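# Stack four magnet blocks from the heap into a tower

## Task

Take four of the magnet blocks from the pile and build a tidy single column with each block resting squarely on the one below, then open the gripper and leave the stack standing on its own.

## Robot and tools

Robot: two six-joint arms with parallel two-finger grippers, named left_arm and right_arm. Each has a wrist camera: cam_left_wrist and cam_right_wrist, both 504x504 pixels. The names are just labels and do not mean sides of an image.

Scene frame: origin on the tabletop midway between the arms, +z up, +x out over the table, left_arm toward +y. Arm bases: left_arm at (-0.004, +0.374, 0) m with quat_wxyz (+0.996, 0, 0, +0.092); right_arm at (-0.002, -0.315, 0) m with quat_wxyz (+1.000, 0, 0, -0.027). The fingers point along the gripper's +z axis and close along its y axis. The reported hand point sits between the finger pads, about 1 cm short of the tips.

execute_actions takes "actions", a list holding one item or nothing, plus optional "pictures" (boolean; images come by default).
- Empty list: just reports the current state.
- Motion: {"rows": [...], "steps": n}, n from 1 to 15 (default 15), each step lasting 1/30 s. Every row covers one step; if rows run out, the final row repeats.
- Wait: {"steps": n} with no rows, n up to 300; it returns once n steps have gone by since the previous result, and your thinking time counts toward that.
A refused call moves nothing.

Each row is one list of 14 numbers in [-1, 1] covering both arms, even when only one moves: left_arm waist, shoulder, elbow, wrist pitch, wrist yaw, wrist roll, gripper opening, then the same seven for right_arm.
The six joint numbers are offsets, not targets: they are measured from the joint angles shown in the most recent result that lists them (before any such result, and for later calls within one reply, from where the arm is when the action begins). They are not cumulative between rows. Scale: 1.0 equals 1.202 rad for the waist, 1.258 for the shoulder, 1.238 for the elbow, 2.073 for wrist pitch, 2.022 for wrist yaw and for wrist roll.
Joint ranges in radians: waist -2.618 to 3.054, shoulder 0.000 to 3.142, elbow 0.000 to 3.142, wrist pitch -1.571 to 1.571, wrist yaw -1.571 to 1.571, wrist roll -2.094 to 2.094. Asking for more than 0.036 rad outside a range gets the call refused; true ends may differ by up to 0.036 rad either way, and requests beyond a true end are clipped to it, reported as "joint sent to its limit" (possibly about an earlier action). No such line does not prove there is room left.
The gripper number is absolute, not an offset: +1 fully open, -1 closed.

Motion limits: each joint's target may lead its measured angle by only 0.202 rad (waist), 0.258 (shoulder), 0.238 (elbow), 0.573 (wrist pitch), 0.522 (wrist yaw and roll) per step, so big moves need several actions. If the targets would move the hand more than 70 mm from where it is, all are scaled back. Sending zeros does not freeze an arm; it pulls it back toward the reference angles and gravity can make it sag. To hold a posture, in the first call of a reply send the offsets to the angles you want, zeros in later calls, and increase the aim if a joint keeps falling short.
Between calls the arms keep heading for the last target until motion has all but stopped or a step is HELD; after that only a new action moves them further. Fingers already moving finish their motion.

Results: the state line `left_arm: …` | `right_arm: …` gives end_effector_position (m) and end_effector_quat_wxyz in the scene frame; it can be somewhat off, worse at long reach. Joint positions and Joint velocities list each arm's joints (rad, rad/s) and then the finger-pad gap (m, m/s; 0.094 m fully open). grip_measured is the measured opening on the command scale, with a fixed per-gripper error up to about 1 mm. "joint command not followed" means a clearance check altered or blocked joint targets on some steps; HELD marks steps where your row was partly or wholly not sent. Joint torques follow the joint order, are never zero in free air, and carry offset, scale error and noise. MOTOR HOT appears from 75 °C; at 90 °C the arm stops for 10 s; at 100 °C it goes limp and drops; these are OVER-TEMPERATURE FAULT lines. Holding loads heats motors, even while you think.

Grasping: away from the extremes, the fingers go where grip_measured would read your number. To hold a block, command roughly 0.03 below grip_measured; smaller gaps squeeze harder. Pad force tops out near 50 to 62 N. Brief disturbances may tug a held block or shove loose ones.

zoom_image: {"camera": one of the two camera names, "region": [x0, y0, x1, y1]} in pixels of that camera's latest full image, origin top-left, at most 504 by 504. It moves nothing.
read_manual: optional "section" (only "licences"); returns licence text, no motion.
finished_scene: {"scene": current scene number}; ends and grades the scene irreversibly, so call it only after releasing the finished stack. Answering without a tool call also ends things.

Avoid: pushing anything off the table (instant failure), dropping or slamming blocks, hard pushes, collisions or pressing between the two arms, and overheating. Smooth, quick, low-effort motion is preferred.

Each tool is called after "Request:" by a JSON object that holds its "fn" and its "kwargs".

## Session

Request:
{"fn": "execute_actions", "kwargs": {"actions": []}}

Scene clock: 0.00 s of 5800.00 s.
left_arm: end_effector_position=(+0.5158, +0.1446, +0.1803) grip_measured=+1.000 end_effector_quat_wxyz=(+0.743, -0.174, +0.645, +0.042) | right_arm: end_effector_position=(+0.3112, -0.0462, +0.2471) grip_measured=+1.000 end_effector_quat_wxyz=(+0.234, -0.105, +0.793, +0.553)
Joint positions: left_arm=[-0.868  2.3    1.328  1.172 -0.995 -0.038  0.094] | right_arm=[ 0.419  1.409  0.964 -0.012 -0.883  0.676  0.094]
Joint velocities: left_arm=[ 0.012 -0.012  0.002  0.066 -0.022  0.007  0.   ] | right_arm=[-0.012 -0.007  0.007 -0.037 -0.037 -0.022  0.   ]
Joint torques (N m, as the arm reports them, + toward a larger angle): no reading
Motor temperatures (°C, as the motors report them): left_arm=[29 27 31 38 26 28] | right_arm=[25 36 29 26 25 28]

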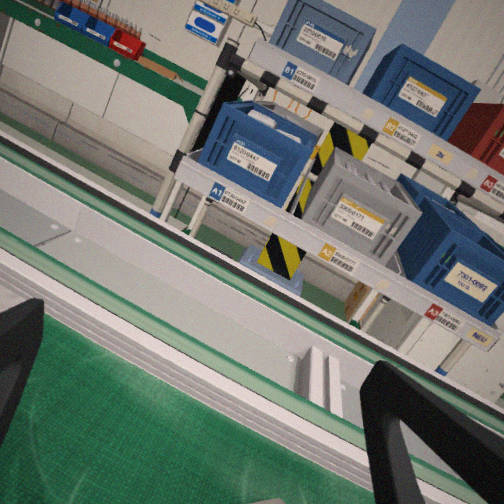

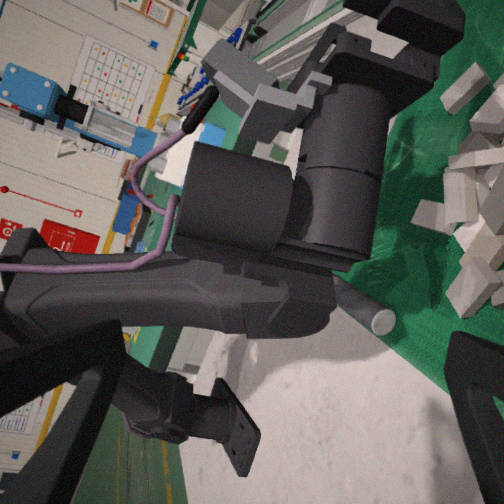

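Request:
{"fn": "execute_actions", "kwargs": {"actions": [{"rows":[[0.02,-0.03,0,0,0,0,1,-0.03,0,0.02,-0.03,0.04,-0.03,1],[0.04,-0.07,0,0,0,0,1,-0.06,0,0.04,-0.06,0.08,-0.06,1],[0.06,-0.12,-0.03,0,0,0,1,-0.09,0,0.06,-0.1,0.12,-0.09,1],[0.08,-0.17,-0.06,0,0,0,1,-0.12,0,0.08,-0.14,0.16,-0.12,1],[0.1,-0.22,-0.1,-0.02,0,0,1,-0.15,0,0.11,-0.18,0.2,-0.15,1],[0.12,-0.27,-0.14,-0.04,0,0,1,-0.18,0,0.14,-0.22,0.24,-0.18,1],[0.14,-0.32,-0.18,-0.06,0,0,1,-0.21,0,0.17,-0.26,0.28,-0.21,1],[0.16,-0.37,-0.22,-0.08,0,0,1,-0.24,0,0.2,-0.3,0.32,-0.24,1],[0.18,-0.42,-0.26,-0.1,0,0,1,-0.26,0,0.23,-0.34,0.36,-0.27,1],[0.2,-0.47,-0.3,-0.12,0,0,1,-0.28,0,0.26,-0.38,0.4,-0.3,1],[0.2,-0.52,-0.34,-0.14,0,0,1,-0.28,0,0.29,-0.42,0.442,-0.338,1],[0.2,-0.57,-0.38,-0.16,0,0,1,-0.28,0,0.32,-0.46,0.442,-0.338,1],[0.2,-0.62,-0.42,-0.18,0,0,1,-0.28,0,0.35,-0.5,0.442,-0.338,1],[0.2,-0.67,-0.46,-0.2,0,0,1,-0.28,0,0.35,-0.55,0.442,-0.338,1],[0.2,-0.72,-0.5,-0.22,0,0,1,-0.28,0,0.35,-0.6,0.442,-0.338,1]]}], "pictures": false}}

Request:
{"fn": "execute_actions", "kwargs": {"actions": [{"steps":25}]}}

Scene clock: 11.83 s of 5800.00 s.
left_arm: end_effector_position=(+0.4137, +0.3503, +0.3169) grip_measured=+1.000 end_effector_quat_wxyz=(+0.741, -0.266, +0.604, +0.128) | right_arm: end_effector_position=(+0.3776, -0.2882, +0.2353) grip_measured=+1.000 end_effector_quat_wxyz=(+0.328, +0.022, +0.942, +0.070)
Joint positions: left_arm=[-0.61   1.489  0.821  0.911 -1.    -0.039  0.094] | right_arm=[ 0.071  1.412  1.367 -0.85  -0.106  0.103  0.094]
Joint velocities: left_arm=[ 0.017 -1.971 -1.409 -0.901 -0.081 -0.051  0.   ] | right_arm=[ 0.042 -0.002  0.608 -2.264  0.667 -0.725  0.   ]
Joint torques (N m, as the arm reports them, + toward a larger angle): left_arm=[-1.48 -4.    5.18  0.86  0.28  0.02] | right_arm=[ 0.68 -5.69  7.64  0.26 -0.01 -0.07]
Motor temperatures (°C, as the motors report them): left_arm=[29 34 32 39 26 28] | right_arm=[25 38 32 28 25 28]
Steps of this call (steps 1 to 90: nothing new was sent; then 8.33 s passed at rest; steps 91 to 105: all 15 steps of this action). Readings (joint positions):
91: left_arm=[-0.867 2.299 1.328 1.172 -0.995 -0.038] | right_arm=[0.417 1.409 0.964 -0.017 -0.873 0.668]
92: left_arm=[-0.864 2.292 1.328 1.168 -0.995 -0.038] | right_arm=[0.409 1.409 0.968 -0.035 -0.851 0.650]
94: left_arm=[-0.846 2.243 1.301 1.152 -0.991 -0.038] | right_arm=[0.363 1.409 0.991 -0.111 -0.773 0.589]
98: left_arm=[-0.766 2.034 1.178 1.106 -0.986 -0.038] | right_arm=[0.205 1.412 1.110 -0.347 -0.526 0.413]
105: the state above

Scene clock: 12.67 s of 5800.00 s.
left_arm: end_effector_position=(+0.3940, +0.3584, +0.2832) grip_measured=+1.000 end_effector_quat_wxyz=(+0.698, -0.227, +0.657, +0.172) | right_arm: end_effector_position=(+0.2962, -0.3091, +0.1949) grip_measured=+1.000 end_effector_quat_wxyz=(+0.151, -0.010, +0.988, -0.001)
Joint positions: left_arm=[-0.613  1.392  0.721  0.732 -1.004 -0.039  0.094] | right_arm=[ 0.072  1.411  1.382 -1.239  0.004 -0.001  0.094]
Joint velocities: left_arm=[-0.002  0.002  0.002  0.037  0.051 -0.125  0.   ] | right_arm=[-0.002 -0.002  0.002  0.007  0.037 -0.051  0.   ]
Joint torques (N m, as the arm reports them, + toward a larger angle): left_arm=[-1.17 -5.11  6.73  1.35  0.13  0.01] | right_arm=[ 0.83 -5.14  8.9   0.18  0.07 -0.09]
Motor temperatures (°C, as the motors report them): left_arm=[29 34 32 39 26 28] | right_arm=[25 38 32 28 25 28]
Steps of this call (steps 1 to 25: the robot went on to your last target). Readings (joint positions):
1: left_arm=[-0.612 1.432 0.779 0.885 -1.003 -0.039] | right_arm=[0.072 1.411 1.380 -0.920 -0.084 0.082]
2: left_arm=[-0.613 1.397 0.755 0.866 -1.006 -0.039] | right_arm=[0.072 1.410 1.382 -0.980 -0.066 0.065]
4: left_arm=[-0.613 1.382 0.738 0.832 -1.007 -0.039] | right_arm=[0.072 1.411 1.382 -1.082 -0.039 0.042]
8: left_arm=[-0.613 1.391 0.723 0.767 -1.006 -0.039] | right_arm=[0.072 1.411 1.382 -1.184 -0.013 0.016]
25: the state above

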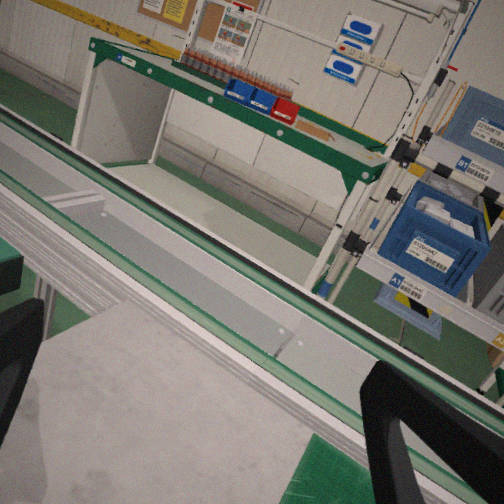

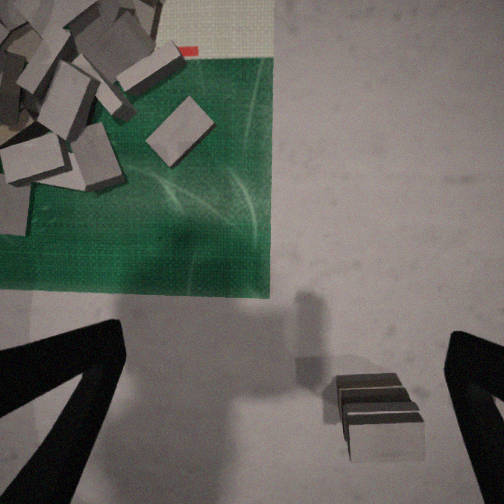

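Request:
{"fn": "execute_actions", "kwargs": {"actions": [{"rows":[[0,-0.03,-0.03,0,0.03,0,1,0.02,0.01,0.03,0,0,0,1],[0,-0.06,-0.07,0,0.06,0,1,0.04,0.02,0.05,0,0,0,1],[0,-0.09,-0.11,0,0.1,0,1,0.06,0.03,0.07,0,0,0,1],[0,-0.12,-0.15,0,0.14,0,1,0.08,0.04,0.09,-0.01,0,0,1],[0,-0.15,-0.19,0,0.18,0,1,0.1,0.055,0.11,-0.02,0,0,1],[0,-0.18,-0.23,0,0.22,0,1,0.12,0.07,0.13,-0.02,0,0,1],[0,-0.21,-0.27,0,0.26,0,1,0.14,0.085,0.15,-0.03,0,0,1],[-0.04,-0.24,-0.31,0,0.3,0,1,0.16,0.10,0.17,-0.03,0,0,1],[-0.08,-0.27,-0.35,0,0.34,0,1,0.18,0.115,0.19,-0.04,0,0,1],[-0.12,-0.3,-0.39,-0.01,0.38,0,1,0.2,0.13,0.21,-0.04,0,0,1],[-0.16,-0.33,-0.43,-0.02,0.42,0,1,0.22,0.145,0.23,-0.05,0,0,1],[-0.2,-0.36,-0.47,-0.03,0.46,0,1,0.24,0.16,0.25,-0.05,0,0,1],[-0.25,-0.39,-0.5,-0.04,0.5,0,1,0.26,0.17,0.27,-0.06,0,0,1],[-0.3,-0.41,-0.53,-0.05,0.5,0,1,0.27,0.18,0.28,-0.06,0,0,1],[-0.35,-0.43,-0.55,-0.05,0.5,0.02,1,0.28,0.19,0.29,-0.06,0,0,1]]}], "pictures": false}}

Request:
{"fn": "execute_actions", "kwargs": {"actions": [{"steps":20}]}}

Scene clock: 24.43 s of 5800.00 s.
left_arm: end_effector_position=(+0.2672, +0.2007, +0.1693) grip_measured=+1.000 end_effector_quat_wxyz=(+0.650, +0.166, +0.726, -0.154) | right_arm: end_effector_position=(+0.3319, -0.2026, +0.2216) grip_measured=+1.000 end_effector_quat_wxyz=(+0.158, -0.160, +0.974, +0.023)
Joint positions: left_arm=[-0.896  0.938  0.134  0.693 -0.255 -0.036  0.094] | right_arm=[ 0.378  1.623  1.685 -1.311  0.006 -0.002  0.094]
Joint velocities: left_arm=[-1.619 -0.828 -1.018 -0.33   1.458  0.154  0.   ] | right_arm=[ 0.54   0.393  0.452 -0.168 -0.051  0.007  0.   ]
Joint torques (N m, as the arm reports them, + toward a larger angle): left_arm=[-0.51 -2.61  6.89  1.79 -0.03  0.09] | right_arm=[ 0.13 -6.58  9.86  0.12  0.   -0.02]
Motor temperatures (°C, as the motors report them): left_arm=[29 31 33 39 26 28] | right_arm=[25 38 32 28 25 28]
Steps of this call (steps 1 to 15: the robot went on to your last target; steps 16 to 90: nothing new was sent; then 8.27 s passed at rest; steps 91 to 105: all 15 steps of this action). Readings (joint positions):
91: left_arm=[-0.613 1.389 0.718 0.732 -0.995 -0.039] | right_arm=[0.074 1.411 1.382 -1.239 0.005 -0.002]
92: left_arm=[-0.613 1.378 0.703 0.732 -0.974 -0.039] | right_arm=[0.080 1.414 1.387 -1.242 0.006 -0.002]
94: left_arm=[-0.613 1.323 0.633 0.734 -0.900 -0.039] | right_arm=[0.112 1.432 1.418 -1.248 0.008 -0.002]
98: left_arm=[-0.618 1.166 0.434 0.735 -0.678 -0.039] | right_arm=[0.213 1.496 1.522 -1.263 0.008 -0.002]
105: the state above

Scene clock: 25.10 s of 5800.00 s.
left_arm: end_effector_position=(+0.1998, +0.1485, +0.1319) grip_measured=+1.000 end_effector_quat_wxyz=(+0.578, +0.313, +0.707, -0.260) | right_arm: end_effector_position=(+0.3254, -0.1919, +0.2175) grip_measured=+1.000 end_effector_quat_wxyz=(+0.139, -0.177, +0.974, +0.024)
Joint positions: left_arm=[-1.025  0.874  0.043  0.633 -0.002 -0.007  0.094] | right_arm=[ 0.411  1.646  1.705 -1.346  0.001 -0.002  0.094]
Joint velocities: left_arm=[ 0.007  0.002 -0.002  0.037  0.022 -0.066  0.   ] | right_arm=[-0.017 -0.007  0.022 -0.095  0.022  0.007  0.   ]
Joint torques (N m, as the arm reports them, + toward a larger angle): left_arm=[-0.67 -2.67  7.18  1.83  0.08  0.06] | right_arm=[-0.29 -6.87 10.43  0.1   0.01 -0.01]
Motor temperatures (°C, as the motors report them): left_arm=[29 31 33 39 26 28] | right_arm=[25 38 32 28 25 28]
Steps of this call (steps 1 to 20: the robot went on to your last target). Readings (joint positions):
1: left_arm=[-0.950 0.911 0.100 0.681 -0.203 -0.030] | right_arm=[0.393 1.634 1.697 -1.315 0.004 -0.002]
2: left_arm=[-0.992 0.889 0.074 0.669 -0.155 -0.025] | right_arm=[0.404 1.641 1.702 -1.316 0.003 -0.002]
4: left_arm=[-1.024 0.875 0.047 0.646 -0.089 -0.017] | right_arm=[0.411 1.646 1.705 -1.324 0.001 -0.002]
8: left_arm=[-1.025 0.874 0.043 0.633 -0.034 -0.011] | right_arm=[0.411 1.646 1.705 -1.338 0.001 -0.002]
20: the state above

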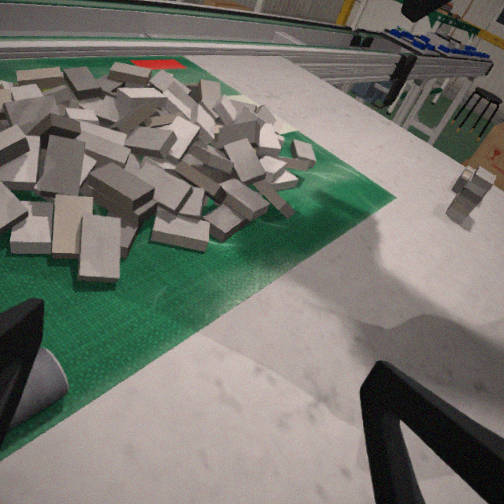

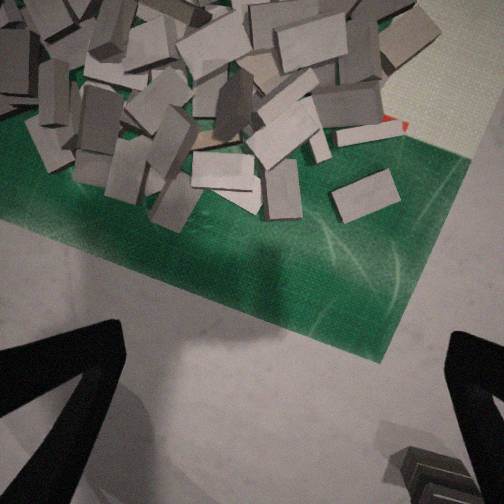

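Request:
{"fn": "execute_actions", "kwargs": {"actions": [{"rows":[[0,0,0,0,0,0,1,-0.01,0.02,0.02,0,0,0.04,0.8],[0,0,0,0,0,0,1,-0.02,0.05,0.035,0,0,0.08,0.6],[0,0,0,0,0,0,1,-0.035,0.08,0.05,0.005,0,0.12,0.4],[0,0,0,0,0,0,1,-0.05,0.11,0.065,0.01,0,0.16,0.2],[0,0,0,0,0,0,1,-0.065,0.145,0.08,0.012,0,0.2,0.1],[0,0,0,0,0,0,1,-0.08,0.18,0.095,0.015,0,0.24,0.1],[0,0,0,0,0,0,1,-0.095,0.215,0.11,0.018,0,0.28,0.1],[0,0,0,0,0,0,1,-0.11,0.25,0.125,0.02,0,0.32,0.1],[0,0,0,0,0,0,1,-0.125,0.285,0.14,0.022,0,0.36,0.1],[0,0,0,0,0,0,1,-0.14,0.32,0.155,0.025,0,0.4,0.1],[0,0,0,0,0,0,1,-0.15,0.35,0.17,0.028,0,0.44,0.1],[0,0,0,0,0,0,1,-0.16,0.38,0.18,0.03,0,0.47,0.1],[0,0,0,0,0,0,1,-0.166,0.405,0.19,0.032,0,0.5,0.1],[0,0,0,0,0,0,1,-0.166,0.425,0.198,0.032,0,0.5,0.1],[0,0,0,0,0,0,1,-0.166,0.441,0.198,0.032,0,0.5,0.1]]}], "pictures": false}}

Request:
{"fn": "execute_actions", "kwargs": {"actions": [{"steps":18}]}}

Scene clock: 35.43 s of 5800.00 s.
left_arm: end_effector_position=(+0.1995, +0.1483, +0.1319) grip_measured=+1.000 end_effector_quat_wxyz=(+0.578, +0.314, +0.707, -0.261) | right_arm: end_effector_position=(+0.4157, -0.2466, +0.0809) grip_measured=+0.102 end_effector_quat_wxyz=(+0.004, +0.325, +0.946, +0.004)
Joint positions: left_arm=[-1.025  0.874  0.043  0.633 -0.    -0.007  0.094] | right_arm=[ 0.212  2.171  1.902 -1.291 -0.002  0.821  0.052]
Joint velocities: left_arm=[ 0.002 -0.007 -0.007  0.11  -0.022 -0.051  0.   ] | right_arm=[-0.242  0.882  0.09   0.154 -0.007  1.223 -0.001]
Joint torques (N m, as the arm reports them, + toward a larger angle): left_arm=[-0.06 -0.8   7.62  1.88 -0.01 -0.01] | right_arm=[  0.99 -13.54  10.81  -0.27   0.02   0.  ]
Motor temperatures (°C, as the motors report them): left_arm=[29 29 33 40 26 28] | right_arm=[25 38 33 28 25 28]
Steps of this call (steps 1 to 15: the robot went on to your last target; steps 16 to 90: nothing new was sent; then 6.83 s passed at rest; steps 91 to 105: all 15 steps of this action). Readings (joint positions):
91: left_arm=[-1.025 0.874 0.043 0.633 -0.000 -0.007] | right_arm=[0.411 1.648 1.705 -1.347 0.001 0.011]
92: left_arm=[-1.025 0.874 0.043 0.633 -0.000 -0.007] | right_arm=[0.409 1.654 1.709 -1.349 0.001 0.036]
94: left_arm=[-1.025 0.874 0.043 0.633 -0.000 -0.007] | right_arm=[0.396 1.695 1.737 -1.351 -0.001 0.119]
98: left_arm=[-1.025 0.874 0.043 0.633 -0.000 -0.007] | right_arm=[0.329 1.857 1.815 -1.335 -0.003 0.360]
105: the state above

Scene clock: 36.03 s of 5800.00 s.
left_arm: end_effector_position=(+0.1995, +0.1483, +0.1319) grip_measured=+1.000 end_effector_quat_wxyz=(+0.578, +0.314, +0.707, -0.261) | right_arm: end_effector_position=(+0.4197, -0.2495, +0.0663) grip_measured=+0.102 end_effector_quat_wxyz=(-0.007, +0.412, +0.911, -0.003)
Joint positions: left_arm=[-1.025  0.874  0.043  0.633 -0.    -0.007  0.094] | right_arm=[ 0.204  2.217  1.919 -1.287 -0.003  1.     0.052]
Joint velocities: left_arm=[ 0.007 -0.012 -0.012 -0.022 -0.022  0.022  0.   ] | right_arm=[-0.002  0.012  0.007 -0.007  0.007  0.007 -0.001]
Joint torques (N m, as the arm reports them, + toward a larger angle): left_arm=[-0.05 -0.75  7.64  1.87 -0.01 -0.01] | right_arm=[  0.57 -12.92   9.61  -0.15   0.02   0.05]
Motor temperatures (°C, as the motors report them): left_arm=[29 29 33 40 26 28] | right_arm=[25 39 33 28 25 28]
Steps of this call (steps 1 to 18: the robot went on to your last target). Readings (joint positions):
1: left_arm=[-1.025 0.874 0.043 0.633 -0.000 -0.007] | right_arm=[0.206 2.196 1.903 -1.287 -0.002 0.858]
2: left_arm=[-1.025 0.874 0.043 0.633 -0.000 -0.007] | right_arm=[0.203 2.214 1.903 -1.287 -0.002 0.887]
4: left_arm=[-1.025 0.874 0.043 0.633 -0.000 -0.007] | right_arm=[0.203 2.229 1.903 -1.287 -0.002 0.929]
8: left_arm=[-1.025 0.874 0.043 0.633 -0.000 -0.007] | right_arm=[0.204 2.223 1.914 -1.287 -0.003 0.973]
18: the state above

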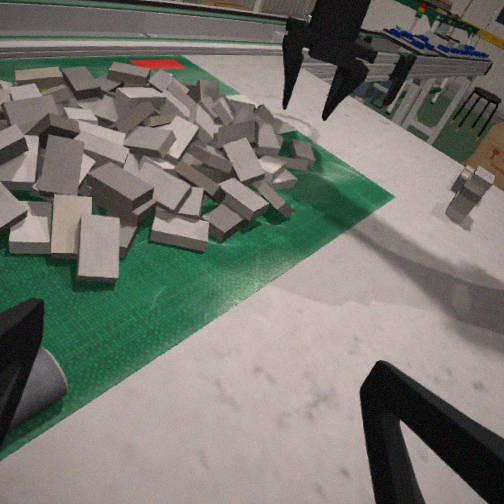

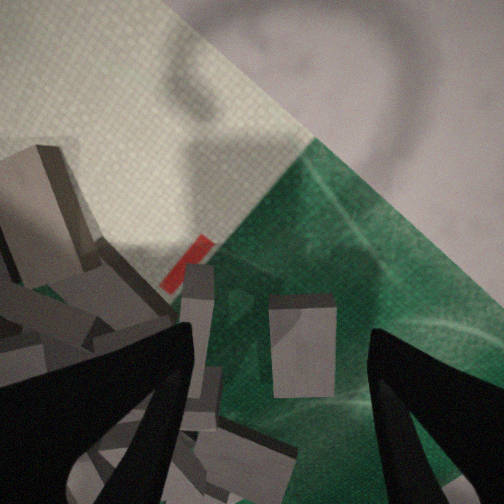

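Request:
{"fn": "execute_actions", "kwargs": {"actions": [{"rows":[[0,0,0,0,0,0,1,0.008,-0.015,-0.015,0.008,0,-0.005,0],[0,0,0,0,0,0,1,0.012,-0.025,-0.03,0.014,0,-0.01,0],[0,0,0,0,0,0,1,0.016,-0.035,-0.047,0.02,0,-0.019,0],[0,0,0,0,0,0,1,0.02,-0.045,-0.064,0.026,0,-0.019,0],[0,0,0,0,0,0,1,0.024,-0.055,-0.081,0.032,0,-0.019,0],[0,0,0,0,0,0,1,0.028,-0.063,-0.098,0.038,0,-0.019,0],[0,0,0,0,0,0,1,0.032,-0.071,-0.115,0.044,0,-0.019,0],[0,0,0,0,0,0,1,0.032,-0.078,-0.132,0.05,0,-0.019,0],[0,0,0,0,0,0,1,0.032,-0.085,-0.149,0.056,0,-0.019,0],[0,0,0,0,0,0,1,0.032,-0.09,-0.163,0.062,0,-0.019,0],[0,0,0,0,0,0,1,0.032,-0.095,-0.175,0.068,0,-0.019,0],[0,0,0,0,0,0,1,0.032,-0.095,-0.185,0.068,0,-0.019,0]]}], "pictures": false}}

Request:
{"fn": "execute_actions", "kwargs": {"actions": [{"steps":10}]}}

Scene clock: 48.37 s of 5800.00 s.
left_arm: end_effector_position=(+0.1995, +0.1483, +0.1319) grip_measured=+1.000 end_effector_quat_wxyz=(+0.578, +0.314, +0.707, -0.261) | right_arm: end_effector_position=(+0.3917, -0.2392, +0.0553) grip_measured=+0.002 end_effector_quat_wxyz=(-0.009, +0.382, +0.924, -0.002)
Joint positions: left_arm=[-1.025  0.874  0.043  0.633 -0.    -0.007  0.094] | right_arm=[ 0.238  2.115  1.713 -1.185 -0.006  0.969  0.047]
Joint velocities: left_arm=[-0.002 -0.012  0.002 -0.022 -0.022 -0.037  0.   ] | right_arm=[ 0.002  0.012 -0.125  0.081 -0.007 -0.066 -0.   ]
Joint torques (N m, as the arm reports them, + toward a larger angle): left_arm=[-0.07 -0.79  7.56  1.87  0.01  0.01] | right_arm=[  0.23 -12.67   5.96  -0.05   0.06  -0.08]
Motor temperatures (°C, as the motors report them): left_arm=[29 28 34 41 26 28] | right_arm=[25 44 34 27 25 28]
Steps of this call (steps 1 to 15: the robot went on to your last target; steps 16 to 90: nothing new was sent; then 8.83 s passed at rest; steps 91 to 105: all 15 steps of this action). Readings (joint positions):
91: left_arm=[-1.025 0.874 0.043 0.633 -0.000 -0.007] | right_arm=[0.204 2.217 1.919 -1.287 -0.003 1.002]
92: left_arm=[-1.025 0.874 0.043 0.633 -0.000 -0.007] | right_arm=[0.204 2.215 1.916 -1.283 -0.003 0.999]
94: left_arm=[-1.025 0.874 0.043 0.633 -0.000 -0.007] | right_arm=[0.206 2.201 1.891 -1.267 -0.003 0.988]
98: left_arm=[-1.025 0.874 0.043 0.633 -0.000 -0.007] | right_arm=[0.223 2.154 1.811 -1.236 -0.003 0.976]
105: the state above

Scene clock: 48.70 s of 5800.00 s.
left_arm: end_effector_position=(+0.1995, +0.1483, +0.1319) grip_measured=+1.000 end_effector_quat_wxyz=(+0.578, +0.314, +0.707, -0.261) | right_arm: end_effector_position=(+0.3957, -0.2384, +0.0542) grip_measured=+0.002 end_effector_quat_wxyz=(-0.001, +0.381, +0.924, +0.003)
Joint positions: left_arm=[-1.025  0.874  0.043  0.633 -0.    -0.007  0.094] | right_arm=[ 0.238  2.115  1.709 -1.163 -0.006  0.967  0.047]
Joint velocities: left_arm=[-0.007 -0.007 -0.002 -0.066 -0.022 -0.022  0.   ] | right_arm=[ 0.002  0.007 -0.002 -0.051 -0.022  0.007  0.   ]
Joint torques (N m, as the arm reports them, + toward a larger angle): left_arm=[-0.06 -0.89  7.68  1.83 -0.03  0.  ] | right_arm=[  0.42 -12.48   5.49  -0.04   0.01  -0.09]
Motor temperatures (°C, as the motors report them): left_arm=[29 28 34 41 26 28] | right_arm=[25 44 34 27 25 28]
Steps of this call (steps 1 to 10: the robot went on to your last target). Readings (joint positions):
1: left_arm=[-1.025 0.874 0.043 0.633 -0.000 -0.007] | right_arm=[0.238 2.115 1.710 -1.181 -0.006 0.969]
2: left_arm=[-1.025 0.874 0.043 0.633 -0.000 -0.007] | right_arm=[0.238 2.115 1.709 -1.179 -0.006 0.968]
4: left_arm=[-1.025 0.874 0.043 0.633 -0.000 -0.007] | right_arm=[0.238 2.115 1.709 -1.173 -0.006 0.968]
8: left_arm=[-1.025 0.874 0.043 0.633 -0.000 -0.007] | right_arm=[0.238 2.115 1.709 -1.165 -0.006 0.967]
10: the state above

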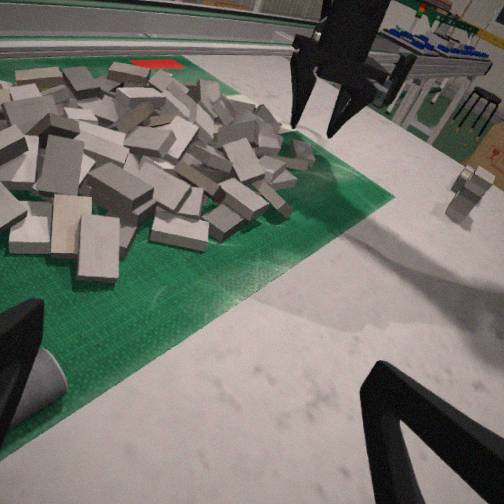

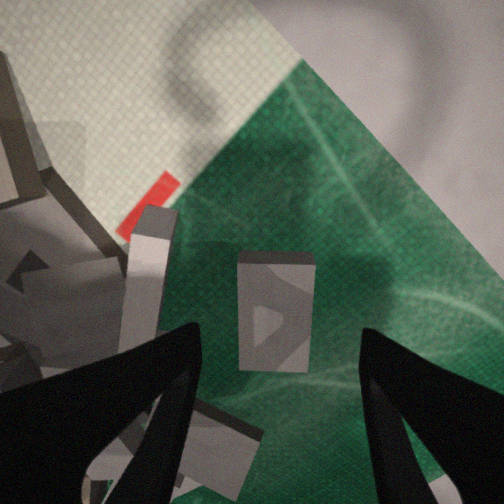

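Request:
{"fn": "execute_actions", "kwargs": {"actions": [{"rows":[[0,0,0,0,0,0,1,0,0.002,-0.012,0.014,0,0,0],[0,0,0,0,0,0,1,0,0.004,-0.02,0.02,0,0,0],[0,0,0,0,0,0,1,0,0.006,-0.028,0.026,0,0,0],[0,0,0,0,0,0,1,0,0.008,-0.036,0.032,0,0,0],[0,0,0,0,0,0,1,0,0.010,-0.044,0.038,0,0,0],[0,0,0,0,0,0,1,0,0.012,-0.052,0.044,0,0,0],[0,0,0,0,0,0,1,0,0.014,-0.06,0.05,0,0,0],[0,0,0,0,0,0,1,0,0.016,-0.068,0.056,0,0,0],[0,0,0,0,0,0,1,0,0.018,-0.075,0.056,0,0,0],[0,0,0,0,0,0,1,0,0.02,-0.081,0.056,0,0,0]]}], "pictures": false}}

Request:
{"fn": "execute_actions", "kwargs": {"actions": [{"steps":6}]}}

Scene clock: 54.10 s of 5800.00 s.
left_arm: end_effector_position=(+0.1995, +0.1483, +0.1319) grip_measured=+1.000 end_effector_quat_wxyz=(+0.578, +0.314, +0.707, -0.261) | right_arm: end_effector_position=(+0.3910, -0.2391, +0.0255) grip_measured=+0.002 end_effector_quat_wxyz=(-0.008, +0.381, +0.924, -0.001)
Joint positions: left_arm=[-1.025  0.874  0.043  0.633 -0.    -0.007  0.094] | right_arm=[ 0.238  2.137  1.625 -1.074 -0.007  0.967  0.047]
Joint velocities: left_arm=[-0.007  0.002  0.002 -0.007 -0.022  0.007  0.   ] | right_arm=[-0.012  0.022 -0.022 -0.007 -0.051 -0.037  0.   ]
Joint torques (N m, as the arm reports them, + toward a larger angle): left_arm=[-0.01 -0.8   7.57  1.86 -0.01  0.  ] | right_arm=[  0.02 -10.99   5.61  -0.07   0.04  -0.02]
Motor temperatures (°C, as the motors report them): left_arm=[29 28 34 41 26 28] | right_arm=[25 44 33 27 25 28]
Steps of this call (steps 1 to 30: the robot went on to your last target; steps 31 to 90: nothing new was sent; then 1.90 s passed at rest; steps 91 to 105: all 15 steps of this action). Readings (joint positions):
91: left_arm=[-1.025 0.874 0.043 0.633 -0.000 -0.007] | right_arm=[0.238 2.115 1.709 -1.160 -0.006 0.967]
92: left_arm=[-1.025 0.874 0.043 0.633 -0.000 -0.007] | right_arm=[0.238 2.115 1.709 -1.157 -0.007 0.967]
94: left_arm=[-1.025 0.874 0.043 0.633 -0.000 -0.007] | right_arm=[0.238 2.115 1.703 -1.142 -0.007 0.967]
98: left_arm=[-1.025 0.874 0.043 0.633 -0.000 -0.007] | right_arm=[0.238 2.116 1.665 -1.103 -0.007 0.967]
105: the state above

Scene clock: 54.30 s of 5800.00 s.
left_arm: end_effector_position=(+0.1995, +0.1483, +0.1319) grip_measured=+1.000 end_effector_quat_wxyz=(+0.578, +0.314, +0.707, -0.261) | right_arm: end_effector_position=(+0.3929, -0.2387, +0.0252) grip_measured=+0.002 end_effector_quat_wxyz=(-0.005, +0.381, +0.924, +0.001)
Joint positions: left_arm=[-1.025  0.874  0.043  0.633 -0.    -0.007  0.094] | right_arm=[ 0.238  2.137  1.625 -1.066 -0.007  0.967  0.047]
Joint velocities: left_arm=[ 0.012 -0.007 -0.002 -0.037 -0.037  0.051  0.   ] | right_arm=[ 0.002 -0.002  0.007  0.022  0.007  0.051  0.   ]
Joint torques (N m, as the arm reports them, + toward a larger angle): left_arm=[-0.01 -0.71  7.72  1.85  0.03  0.01] | right_arm=[  0.   -10.62   5.35  -0.05   0.    -0.02]
Motor temperatures (°C, as the motors report them): left_arm=[29 28 34 41 26 28] | right_arm=[25 44 33 27 25 28]
Steps of this call (steps 1 to 6: the robot went on to your last target). Readings (joint positions):
1: left_arm=[-1.025 0.874 0.043 0.633 -0.000 -0.007] | right_arm=[0.238 2.137 1.625 -1.073 -0.007 0.967]
2: left_arm=[-1.025 0.874 0.043 0.633 -0.000 -0.007] | right_arm=[0.238 2.137 1.625 -1.071 -0.007 0.967]
4: left_arm=[-1.025 0.874 0.043 0.633 -0.000 -0.007] | right_arm=[0.238 2.137 1.625 -1.067 -0.007 0.967]
6: the state above

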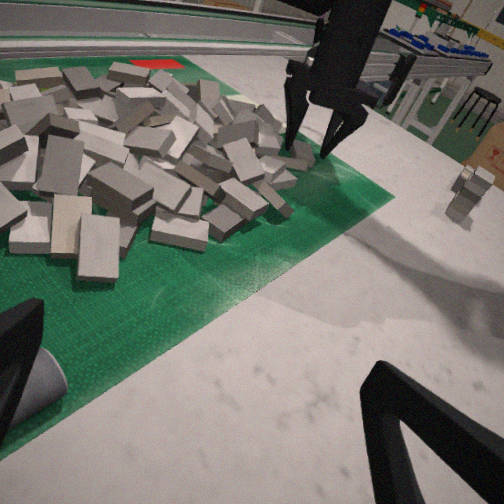

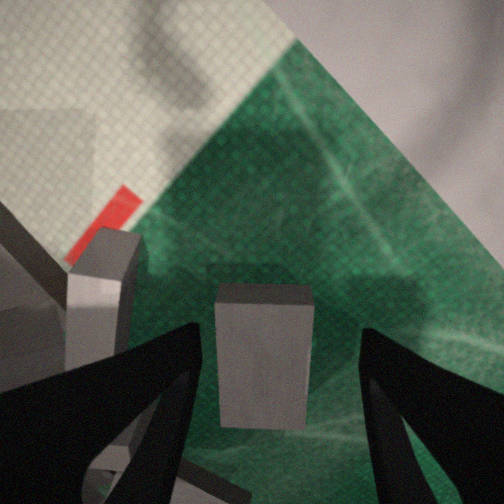

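Request:
{"fn": "execute_actions", "kwargs": {"actions": [{"rows":[[0,0,0,0,0,0,1,0,0,0,0.01,0,0,-0.05],[0,0,0,0,0,0,1,0,0,0,0.017,0,0,-0.1],[0,0,0,0,0,0,1,0,0,0,0.017,0,0,-0.15],[0,0,0,0,0,0,1,0,0,0,0.017,0,0,-0.2],[0,0,0,0,0,0,1,0,0,0,0.017,0,0,-0.24],[0,0,0,0,0,0,1,0,0,0,0.017,0,0,-0.28],[0,0,0,0,0,0,1,0,0,0,0.017,0,0,-0.32],[0,0,0,0,0,0,1,0,0,0,0.017,0,0,-0.36],[0,0,0,0,0,0,1,0,0,0,0.017,0,0,-0.39],[0,0,0,0,0,0,1,0,0,0,0.017,0,0,-0.42],[0,0,0,0,0,0,1,0,0,0,0.017,0,0,-0.44],[0,0,0,0,0,0,1,0,0,0,0.017,0,0,-0.46],[0,0,0,0,0,0,1,0,0,0,0.017,0,0,-0.48],[0,0,0,0,0,0,1,0,0,0,0.017,0,0,-0.51]]}], "pictures": false}}

Request:
{"fn": "execute_actions", "kwargs": {"actions": [{"steps":5}]}}

Scene clock: 60.37 s of 5800.00 s.
left_arm: end_effector_position=(+0.1995, +0.1483, +0.1319) grip_measured=+1.000 end_effector_quat_wxyz=(+0.578, +0.314, +0.707, -0.261) | right_arm: end_effector_position=(+0.3975, -0.2376, +0.0252) grip_measured=-0.476 end_effector_quat_wxyz=(+0.003, +0.381, +0.924, +0.007)
Joint positions: left_arm=[-1.025  0.874  0.043  0.633 -0.    -0.007  0.094] | right_arm=[ 0.238  2.137  1.625 -1.047 -0.009  0.967  0.025]
Joint velocities: left_arm=[ 0.007  0.007  0.002 -0.022 -0.051 -0.037  0.   ] | right_arm=[-0.002 -0.007  0.002  0.022 -0.022 -0.037 -0.   ]
Joint torques (N m, as the arm reports them, + toward a larger angle): left_arm=[-0.07 -0.84  7.57  1.86  0.02  0.  ] | right_arm=[ -0.06 -11.07   6.91  -0.03  -0.04  -0.01]
Motor temperatures (°C, as the motors report them): left_arm=[29 28 34 42 26 28] | right_arm=[25 44 32 27 25 28]
Steps of this call (steps 1 to 30: the robot went on to your last target; steps 31 to 90: nothing new was sent; then 2.57 s passed at rest; steps 91 to 105: all 15 steps of this action). Readings (joint positions):
91: left_arm=[-1.025 0.874 0.043 0.633 -0.000 -0.007] | right_arm=[0.238 2.137 1.625 -1.063 -0.008 0.967]
92: left_arm=[-1.025 0.874 0.043 0.633 -0.000 -0.007] | right_arm=[0.238 2.137 1.625 -1.061 -0.008 0.967]
94: left_arm=[-1.025 0.874 0.043 0.633 -0.000 -0.007] | right_arm=[0.238 2.137 1.625 -1.055 -0.008 0.967]
98: left_arm=[-1.025 0.874 0.043 0.633 -0.000 -0.007] | right_arm=[0.238 2.137 1.625 -1.049 -0.008 0.967]
105: the state above

Scene clock: 60.53 s of 5800.00 s.
left_arm: end_effector_position=(+0.1995, +0.1483, +0.1319) grip_measured=+1.000 end_effector_quat_wxyz=(+0.578, +0.314, +0.707, -0.261) | right_arm: end_effector_position=(+0.3975, -0.2376, +0.0252) grip_measured=-0.476 end_effector_quat_wxyz=(+0.003, +0.381, +0.924, +0.007)
Joint positions: left_arm=[-1.025  0.874  0.043  0.633 -0.    -0.007  0.094] | right_arm=[ 0.238  2.137  1.625 -1.047 -0.009  0.967  0.025]
Joint velocities: left_arm=[-0.007  0.007 -0.012 -0.007 -0.007 -0.022  0.   ] | right_arm=[-0.012 -0.012  0.017 -0.051 -0.022 -0.037  0.   ]
Joint torques (N m, as the arm reports them, + toward a larger angle): left_arm=[ 0.04 -0.62  7.62  1.84 -0.03 -0.01] | right_arm=[ -0.03 -11.11   6.93  -0.02   0.01  -0.02]
Motor temperatures (°C, as the motors report them): left_arm=[29 28 34 42 26 28] | right_arm=[25 44 32 27 25 28]
Steps of this call (steps 1 to 5: the robot went on to your last target). Readings (joint positions):
1: left_arm=[-1.025 0.874 0.043 0.633 -0.000 -0.007] | right_arm=[0.238 2.137 1.625 -1.047 -0.009 0.967]
2: left_arm=[-1.025 0.874 0.043 0.633 -0.000 -0.007] | right_arm=[0.238 2.137 1.625 -1.047 -0.009 0.967]
4: left_arm=[-1.025 0.874 0.043 0.633 -0.000 -0.007] | right_arm=[0.238 2.137 1.625 -1.047 -0.009 0.967]
5: the state above

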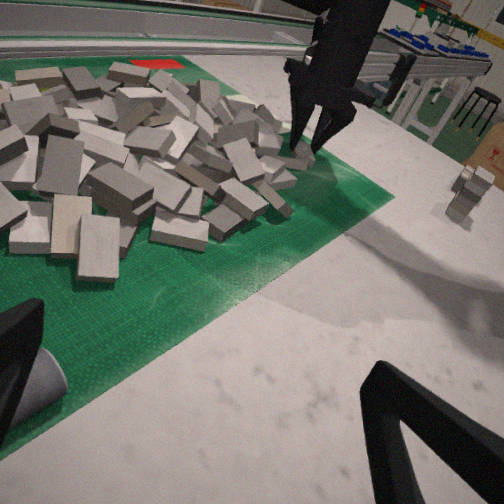

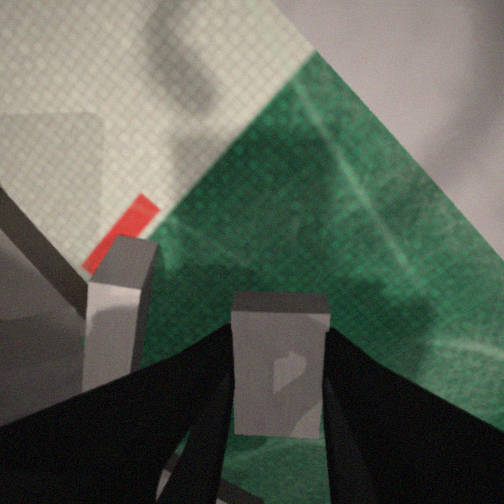

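Request:
{"fn": "execute_actions", "kwargs": {"actions": [{"rows":[[0,0,0,0,0,0,1,0,-0.02,0.01,-0.01,0,0,-0.51],[0,0,0,0,0,0,1,0,-0.04,0.01,-0.02,0,0,-0.51],[0,0,0,0,0,0,1,0,-0.065,0.01,-0.03,0,0,-0.51],[0,0,0,0,0,0,1,0,-0.09,0,-0.04,0,0,-0.51],[0,0,0,0,0,0,1,0,-0.115,-0.02,-0.045,0,-0.03,-0.51],[0,0,0,0,0,0,1,0,-0.14,-0.04,-0.045,0,-0.07,-0.51],[0,0,0,0,0,0,1,0.01,-0.17,-0.07,-0.045,0,-0.12,-0.51],[0,0,0,0,0,0,1,0.03,-0.2,-0.10,-0.04,0,-0.17,-0.51],[0,0,0,0,0,0,1,0.06,-0.23,-0.14,-0.035,0,-0.22,-0.51],[0,0,0,0,0,0,1,0.1,-0.26,-0.18,-0.03,0,-0.27,-0.51],[0,0,0,0,0,0,1,0.14,-0.29,-0.22,-0.025,0,-0.32,-0.51],[0,0,0,0,0,0,1,0.18,-0.32,-0.26,-0.02,0,-0.37,-0.51],[0,0,0,0,0,0,1,0.22,-0.34,-0.30,-0.015,0,-0.42,-0.51],[0,0,0,0,0,0,1,0.26,-0.36,-0.33,-0.01,0,-0.46,-0.51],[0,0,0,0,0,0,1,0.29,-0.375,-0.36,-0.01,0,-0.482,-0.51]]}], "pictures": false}}

Request:
{"fn": "execute_actions", "kwargs": {"actions": [{"steps":15}]}}

Scene clock: 70.10 s of 5800.00 s.
left_arm: end_effector_position=(+0.1995, +0.1483, +0.1319) grip_measured=+1.000 end_effector_quat_wxyz=(+0.578, +0.314, +0.707, -0.261) | right_arm: end_effector_position=(+0.2872, -0.1747, +0.0870) grip_measured=-0.476 end_effector_quat_wxyz=(+0.036, -0.065, +0.997, +0.014)
Joint positions: left_arm=[-1.025  0.874  0.043  0.633 -0.    -0.007  0.094] | right_arm=[ 0.501  1.703  1.282 -1.072 -0.     0.317  0.025]
Joint velocities: left_arm=[-0.002  0.002  0.002  0.007  0.007 -0.037  0.   ] | right_arm=[ 1.736 -0.598 -1.267  0.007 -0.183 -2.161 -0.001]
Joint torques (N m, as the arm reports them, + toward a larger angle): left_arm=[-0.11 -0.92  7.57  1.83  0.    0.01] | right_arm=[-1.74 -7.52  5.   -0.1   0.06 -0.04]
Motor temperatures (°C, as the motors report them): left_arm=[29 27 34 42 26 28] | right_arm=[25 45 32 27 25 28]
Steps of this call (steps 1 to 15: the robot went on to your last target; steps 16 to 90: nothing new was sent; then 6.07 s passed at rest; steps 91 to 105: all 15 steps of this action). Readings (joint positions):
91: left_arm=[-1.025 0.874 0.043 0.633 -0.000 -0.007] | right_arm=[0.238 2.137 1.625 -1.047 -0.009 0.967]
92: left_arm=[-1.025 0.874 0.043 0.633 -0.000 -0.007] | right_arm=[0.238 2.135 1.625 -1.048 -0.009 0.967]
94: left_arm=[-1.025 0.874 0.043 0.633 -0.000 -0.007] | right_arm=[0.238 2.115 1.625 -1.064 -0.010 0.967]
98: left_arm=[-1.025 0.874 0.043 0.633 -0.000 -0.007] | right_arm=[0.240 1.981 1.569 -1.082 -0.010 0.848]
105: the state above

Scene clock: 70.60 s of 5800.00 s.
left_arm: end_effector_position=(+0.1995, +0.1483, +0.1319) grip_measured=+1.000 end_effector_quat_wxyz=(+0.578, +0.314, +0.707, -0.261) | right_arm: end_effector_position=(+0.2455, -0.1619, +0.0677) grip_measured=-0.476 end_effector_quat_wxyz=(-0.006, -0.263, +0.965, +0.006)
Joint positions: left_arm=[-1.025  0.874  0.043  0.633 -0.    -0.007  0.094] | right_arm=[ 0.593  1.684  1.184 -1.079 -0.016  0.009  0.025]
Joint velocities: left_arm=[-0.012 -0.012 -0.007  0.066 -0.081 -0.037  0.   ] | right_arm=[-0.002  0.012 -0.007  0.022 -0.007 -0.11  -0.001]
Joint torques (N m, as the arm reports them, + toward a larger angle): left_arm=[ 0.08 -0.74  7.6   1.87 -0.02  0.  ] | right_arm=[-0.4  -8.25  6.53 -0.09  0.12 -0.06]
Motor temperatures (°C, as the motors report them): left_arm=[29 27 34 42 26 28] | right_arm=[25 45 32 27 25 28]
Steps of this call (steps 1 to 15: the robot went on to your last target). Readings (joint positions):
1: left_arm=[-1.025 0.874 0.043 0.633 -0.000 -0.007] | right_arm=[0.555 1.689 1.245 -1.073 -0.009 0.252]
2: left_arm=[-1.025 0.874 0.043 0.633 -0.000 -0.007] | right_arm=[0.594 1.684 1.218 -1.076 -0.020 0.200]
4: left_arm=[-1.025 0.874 0.043 0.633 -0.000 -0.007] | right_arm=[0.621 1.684 1.190 -1.079 -0.031 0.125]
8: left_arm=[-1.025 0.874 0.043 0.633 -0.000 -0.007] | right_arm=[0.599 1.684 1.184 -1.079 -0.022 0.050]
15: the state above

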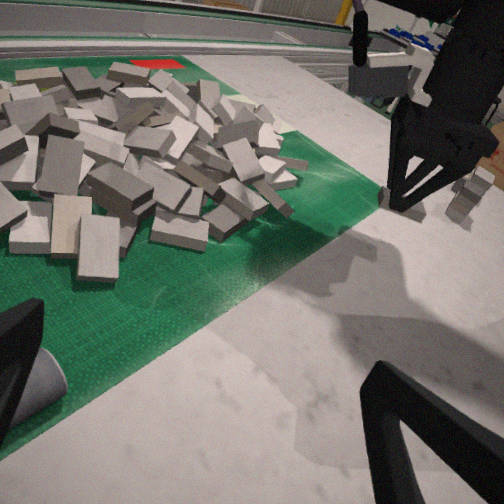

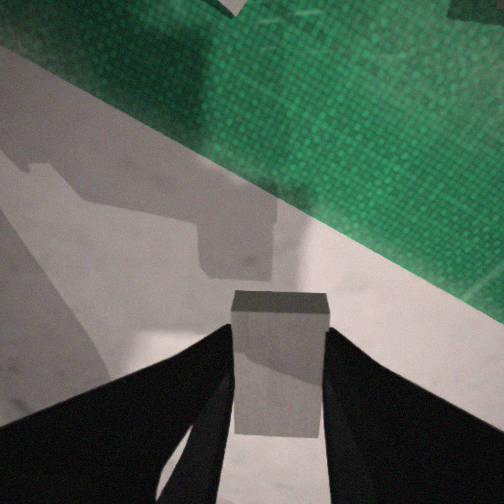

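Request:
{"fn": "execute_actions", "kwargs": {"actions": [{"rows":[[-0.01,0,0,0,0,0,1,0.01,0.002,-0.012,0.015,0.014,-0.006,-0.51],[-0.02,0,0,0,0,0,1,0.02,0.005,-0.02,0.023,0.014,-0.006,-0.51],[-0.03,0,0,0,0,0,1,0.03,0.008,-0.028,0.031,0.014,-0.006,-0.51],[-0.04,0,0,0,0,0,1,0.04,0.011,-0.036,0.039,0.014,-0.006,-0.51],[-0.05,0,0,0,0,0,1,0.05,0.014,-0.044,0.047,0.014,-0.006,-0.51],[-0.06,0,0,0,0,0,1,0.06,0.017,-0.052,0.055,0.014,-0.006,-0.51],[-0.07,0,0,0,0,0,1,0.068,0.02,-0.06,0.063,0.014,-0.006,-0.51],[-0.08,0,0,0,0,0,1,0.074,0.022,-0.068,0.071,0.014,-0.006,-0.51],[-0.09,0,0,0,0,0,1,0.078,0.025,-0.076,0.079,0.014,-0.006,-0.51],[-0.1,0,0,0,0,0,1,0.08,0.027,-0.084,0.087,0.014,-0.006,-0.51],[-0.11,0,0,0,0,0,1,0.08,0.03,-0.092,0.092,0.014,-0.006,-0.51],[-0.12,0,0,0,0,0,1,0.08,0.032,-0.1,0.0965,0.014,-0.006,-0.51],[-0.13,0,0,0,0,0,1,0.08,0.034,-0.107,0.0965,0.014,-0.006,-0.51],[-0.13,0,0,0,0,0,1,0.08,0.036,-0.112,0.0965,0.014,-0.006,-0.51],[-0.13,0,0,0,0,0,1,0.08,0.037,-0.116,0.0965,0.014,-0.006,-0.51]]}], "pictures": false}}

Request:
{"fn": "execute_actions", "kwargs": {"actions": [{"steps":10}]}}

Request:
{"fn": "zoom_image", "kwargs": {"camera": "cam_left_wrist", "region": [240,150,400,310]}}

Scene clock: 79.03 s of 5800.00 s.
left_arm: end_effector_position=(+0.1660, +0.1221, +0.1319) grip_measured=+1.000 end_effector_quat_wxyz=(+0.558, +0.362, +0.683, -0.301) | right_arm: end_effector_position=(+0.2308, -0.1442, +0.0297) grip_measured=-0.476 end_effector_quat_wxyz=(-0.002, -0.312, +0.950, -0.004)
Joint positions: left_arm=[-1.166  0.874  0.043  0.633 -0.001 -0.007  0.094] | right_arm=[ 0.686  1.722  1.068 -0.922  0.006 -0.002  0.025]
Joint velocities: left_arm=[-0.11  -0.007 -0.002 -0.007  0.081 -0.007  0.   ] | right_arm=[ 0.007  0.061 -0.217  0.125  0.051  0.007 -0.   ]
Joint torques (N m, as the arm reports them, + toward a larger angle): left_arm=[-0.69 -0.77  7.53  1.85 -0.03  0.02] | right_arm=[ 0.26 -6.56  5.53  0.02  0.04 -0.01]
Motor temperatures (°C, as the motors report them): left_arm=[29 27 34 42 26 28] | right_arm=[25 44 32 27 25 28]
Steps of this call (steps 1 to 30: the robot went on to your last target; steps 31 to 90: nothing new was sent; then 4.93 s passed at rest; steps 91 to 105: all 15 steps of this action). Readings (joint positions):
91: left_arm=[-1.025 0.874 0.043 0.633 -0.000 -0.007] | right_arm=[0.593 1.684 1.184 -1.078 -0.013 -0.002]
92: left_arm=[-1.027 0.874 0.043 0.633 -0.001 -0.007] | right_arm=[0.595 1.684 1.184 -1.074 -0.008 -0.002]
94: left_arm=[-1.043 0.874 0.043 0.633 -0.001 -0.007] | right_arm=[0.606 1.684 1.177 -1.055 0.001 -0.002]
98: left_arm=[-1.090 0.874 0.043 0.633 -0.001 -0.007] | right_arm=[0.656 1.692 1.139 -1.003 0.005 -0.002]
105: the state above

Scene clock: 79.37 s of 5800.00 s.
left_arm: end_effector_position=(+0.1651, +0.1216, +0.1319) grip_measured=+1.000 end_effector_quat_wxyz=(+0.558, +0.363, +0.683, -0.302) | right_arm: end_effector_position=(+0.2314, -0.1439, +0.0255) grip_measured=-0.476 end_effector_quat_wxyz=(+0.001, -0.312, +0.950, -0.003)
Joint positions: left_arm=[-1.169  0.874  0.043  0.633 -0.001 -0.007  0.094] | right_arm=[ 0.686  1.727  1.055 -0.899  0.006 -0.002  0.025]
Joint velocities: left_arm=[-0.002  0.002 -0.002 -0.037 -0.066 -0.037  0.   ] | right_arm=[-0.027  0.002 -0.012  0.081 -0.022 -0.051 -0.001]
Joint torques (N m, as the arm reports them, + toward a larger angle): left_arm=[-0.96 -0.8   7.63  1.86  0.01 -0.01] | right_arm=[ 0.36 -6.7   5.33  0.03  0.03 -0.03]
Motor temperatures (°C, as the motors report them): left_arm=[29 27 34 42 26 28] | right_arm=[25 43 32 27 25 28]
Steps of this call (steps 1 to 10: the robot went on to your last target). Readings (joint positions):
1: left_arm=[-1.168 0.874 0.043 0.633 -0.001 -0.007] | right_arm=[0.686 1.724 1.062 -0.918 0.006 -0.002]
2: left_arm=[-1.169 0.874 0.043 0.633 -0.001 -0.007] | right_arm=[0.686 1.726 1.058 -0.915 0.006 -0.002]
4: left_arm=[-1.169 0.874 0.043 0.633 -0.001 -0.007] | right_arm=[0.686 1.727 1.055 -0.912 0.006 -0.002]
8: left_arm=[-1.169 0.874 0.043 0.633 -0.001 -0.007] | right_arm=[0.686 1.727 1.055 -0.902 0.006 -0.002]
10: the state above

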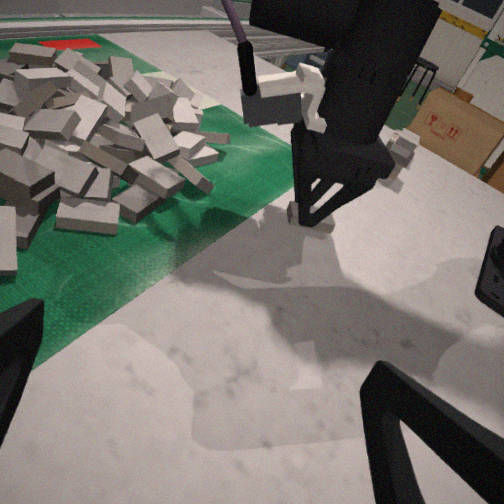

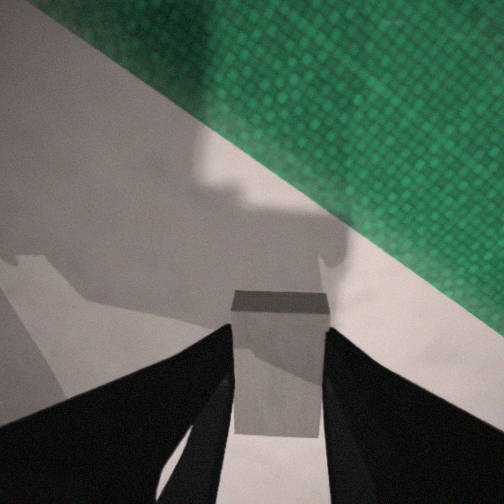

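Region (240, 150, 400, 310) of cam_left_wrist's 504x504 image, scaled by 3.150, with more detail than that image has.

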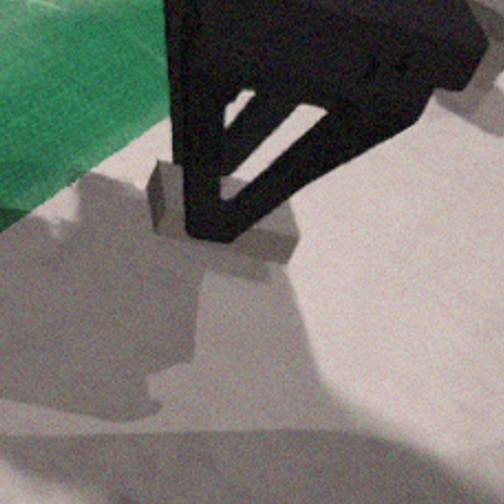

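Request:
{"fn": "execute_actions", "kwargs": {"actions": [{"rows":[[0,0,0,0,0,0,1,0,0.004,-0.012,0.01,0,0,-0.51],[0,0,0,0,0,0,1,0,0.006,-0.014,0.012,0,0,-0.51],[0,0,0,0,0,0,1,0,0.007,-0.016,0.014,0,0,-0.51],[0,0,0,0,0,0,1,0,0.008,-0.018,0.016,0,0,-0.51],[0,0,0,0,0,0,1,0,0.010,-0.02,0.018,0,0,-0.51],[0,0,0,0,0,0,1,0,0.011,-0.022,0.019,0,0,-0.51],[0,0,0,0,0,0,1,0,0.012,-0.024,0.02,0,0,-0.51],[0,0,0,0,0,0,1,0,0.014,-0.026,0.021,0,0,-0.51]]}]}}

Request:
{"fn": "zoom_image", "kwargs": {"camera": "cam_left_wrist", "region": [240,150,400,310]}}

Scene clock: 84.03 s of 5800.00 s.
left_arm: end_effector_position=(+0.1651, +0.1216, +0.1319) grip_measured=+1.000 end_effector_quat_wxyz=(+0.558, +0.363, +0.683, -0.302) | right_arm: end_effector_position=(+0.2334, -0.1424, +0.0210) grip_measured=-0.476 end_effector_quat_wxyz=(+0.005, -0.312, +0.950, -0.002)
Joint positions: left_arm=[-1.169  0.874  0.043  0.633 -0.001 -0.007  0.094] | right_arm=[ 0.686  1.735  1.046 -0.872  0.006 -0.002  0.025]
Joint velocities: left_arm=[ 0.017  0.002 -0.012 -0.007 -0.007  0.007  0.   ] | right_arm=[-0.017  0.012  0.012 -0.007  0.007 -0.022 -0.   ]
Joint torques (N m, as the arm reports them, + toward a larger angle): left_arm=[-0.08 -0.84  7.61  1.83 -0.03  0.02] | right_arm=[ 0.02 -6.34  4.58  0.01 -0.01 -0.03]
Motor temperatures (°C, as the motors report them): left_arm=[29 27 34 42 26 28] | right_arm=[25 43 32 27 25 28]
Steps of this call (steps 1 to 30: the robot went on to your last target; steps 31 to 90: nothing new was sent; then 1.17 s passed at rest; steps 91 to 105: all 15 steps of this action). Readings (joint positions):
91: left_arm=[-1.169 0.874 0.043 0.633 -0.001 -0.007] | right_arm=[0.686 1.727 1.055 -0.896 0.006 -0.002]
92: left_arm=[-1.169 0.874 0.043 0.633 -0.001 -0.007] | right_arm=[0.686 1.727 1.055 -0.896 0.006 -0.002]
94: left_arm=[-1.169 0.874 0.043 0.633 -0.001 -0.007] | right_arm=[0.686 1.727 1.055 -0.893 0.006 -0.002]
98: left_arm=[-1.169 0.874 0.043 0.633 -0.001 -0.007] | right_arm=[0.686 1.727 1.055 -0.884 0.006 -0.002]
105: the state above

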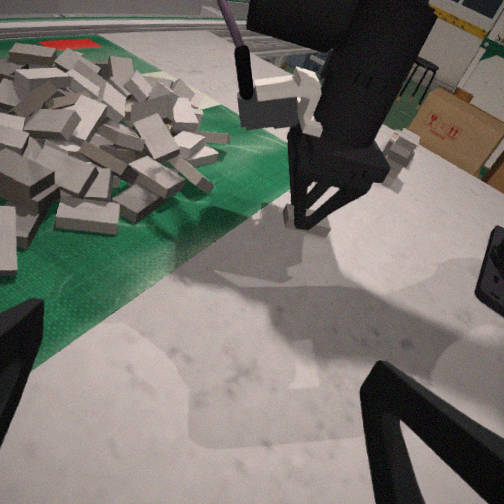

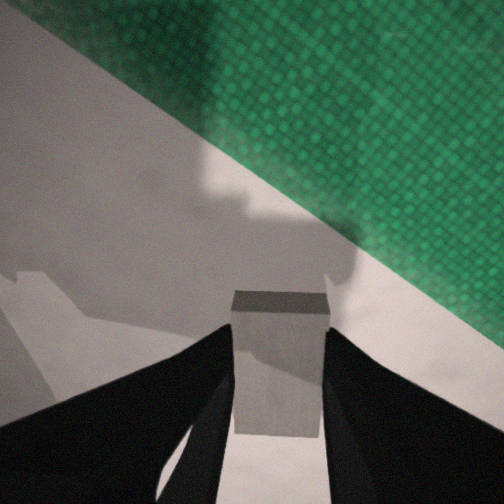

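Region (240, 150, 400, 310) of cam_left_wrist's 504x504 image, scaled by 3.150, with more detail than that image has.

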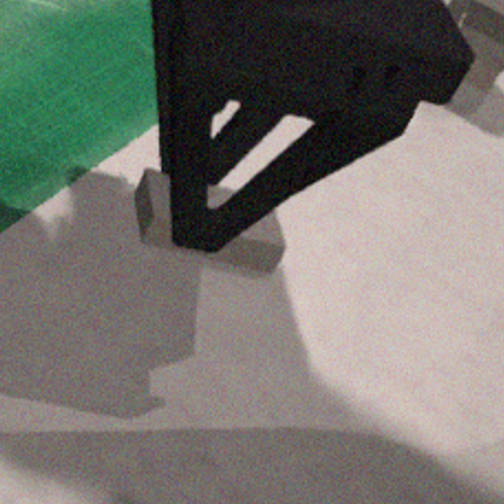

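Request:
{"fn": "execute_actions", "kwargs": {"actions": [{"rows":[[0,0,0,0,0,0,1,0,0.008,-0.016,0.005,0,0,-0.51],[0,0,0,0,0,0,1,0,0.011,-0.02,0.005,0,0,-0.51],[0,0,0,0,0,0,1,0,0.014,-0.024,0.005,0,0,-0.51]],"steps":10}], "pictures": false}}

Scene clock: 86.50 s of 5800.00 s.
left_arm: end_effector_position=(+0.1651, +0.1216, +0.1319) grip_measured=+1.000 end_effector_quat_wxyz=(+0.558, +0.363, +0.683, -0.302) | right_arm: end_effector_position=(+0.2334, -0.1424, +0.0210) grip_measured=-0.476 end_effector_quat_wxyz=(+0.005, -0.312, +0.950, -0.002)
Joint positions: left_arm=[-1.169  0.874  0.043  0.633 -0.001 -0.007  0.094] | right_arm=[ 0.686  1.735  1.046 -0.872  0.006 -0.002  0.025]
Joint velocities: left_arm=[-0.022  0.002  0.007 -0.007  0.022  0.022  0.   ] | right_arm=[-0.007  0.002 -0.002 -0.022 -0.051 -0.095  0.001]
Joint torques (N m, as the arm reports them, + toward a larger angle): left_arm=[-0.08 -0.75  7.58  1.88  0.01  0.  ] | right_arm=[-0.03 -5.62  3.99 -0.07 -0.01 -0.01]
Motor temperatures (°C, as the motors report them): left_arm=[29 27 34 42 26 28] | right_arm=[25 42 31 27 25 28]
Steps of this call (steps 1 to 15: the robot went on to your last target; steps 16 to 64: nothing new was sent; steps 65 to 74: all 10 steps of this action). Readings (joint positions):
65: left_arm=[-1.169 0.874 0.043 0.633 -0.001 -0.007] | right_arm=[0.686 1.735 1.046 -0.872 0.006 -0.002]
66: left_arm=[-1.169 0.874 0.043 0.633 -0.001 -0.007] | right_arm=[0.686 1.735 1.046 -0.872 0.006 -0.002]
68: left_arm=[-1.169 0.874 0.043 0.633 -0.001 -0.007] | right_arm=[0.686 1.735 1.046 -0.872 0.006 -0.002]
72: left_arm=[-1.169 0.874 0.043 0.633 -0.001 -0.007] | right_arm=[0.686 1.735 1.046 -0.872 0.006 -0.002]
74: the state above


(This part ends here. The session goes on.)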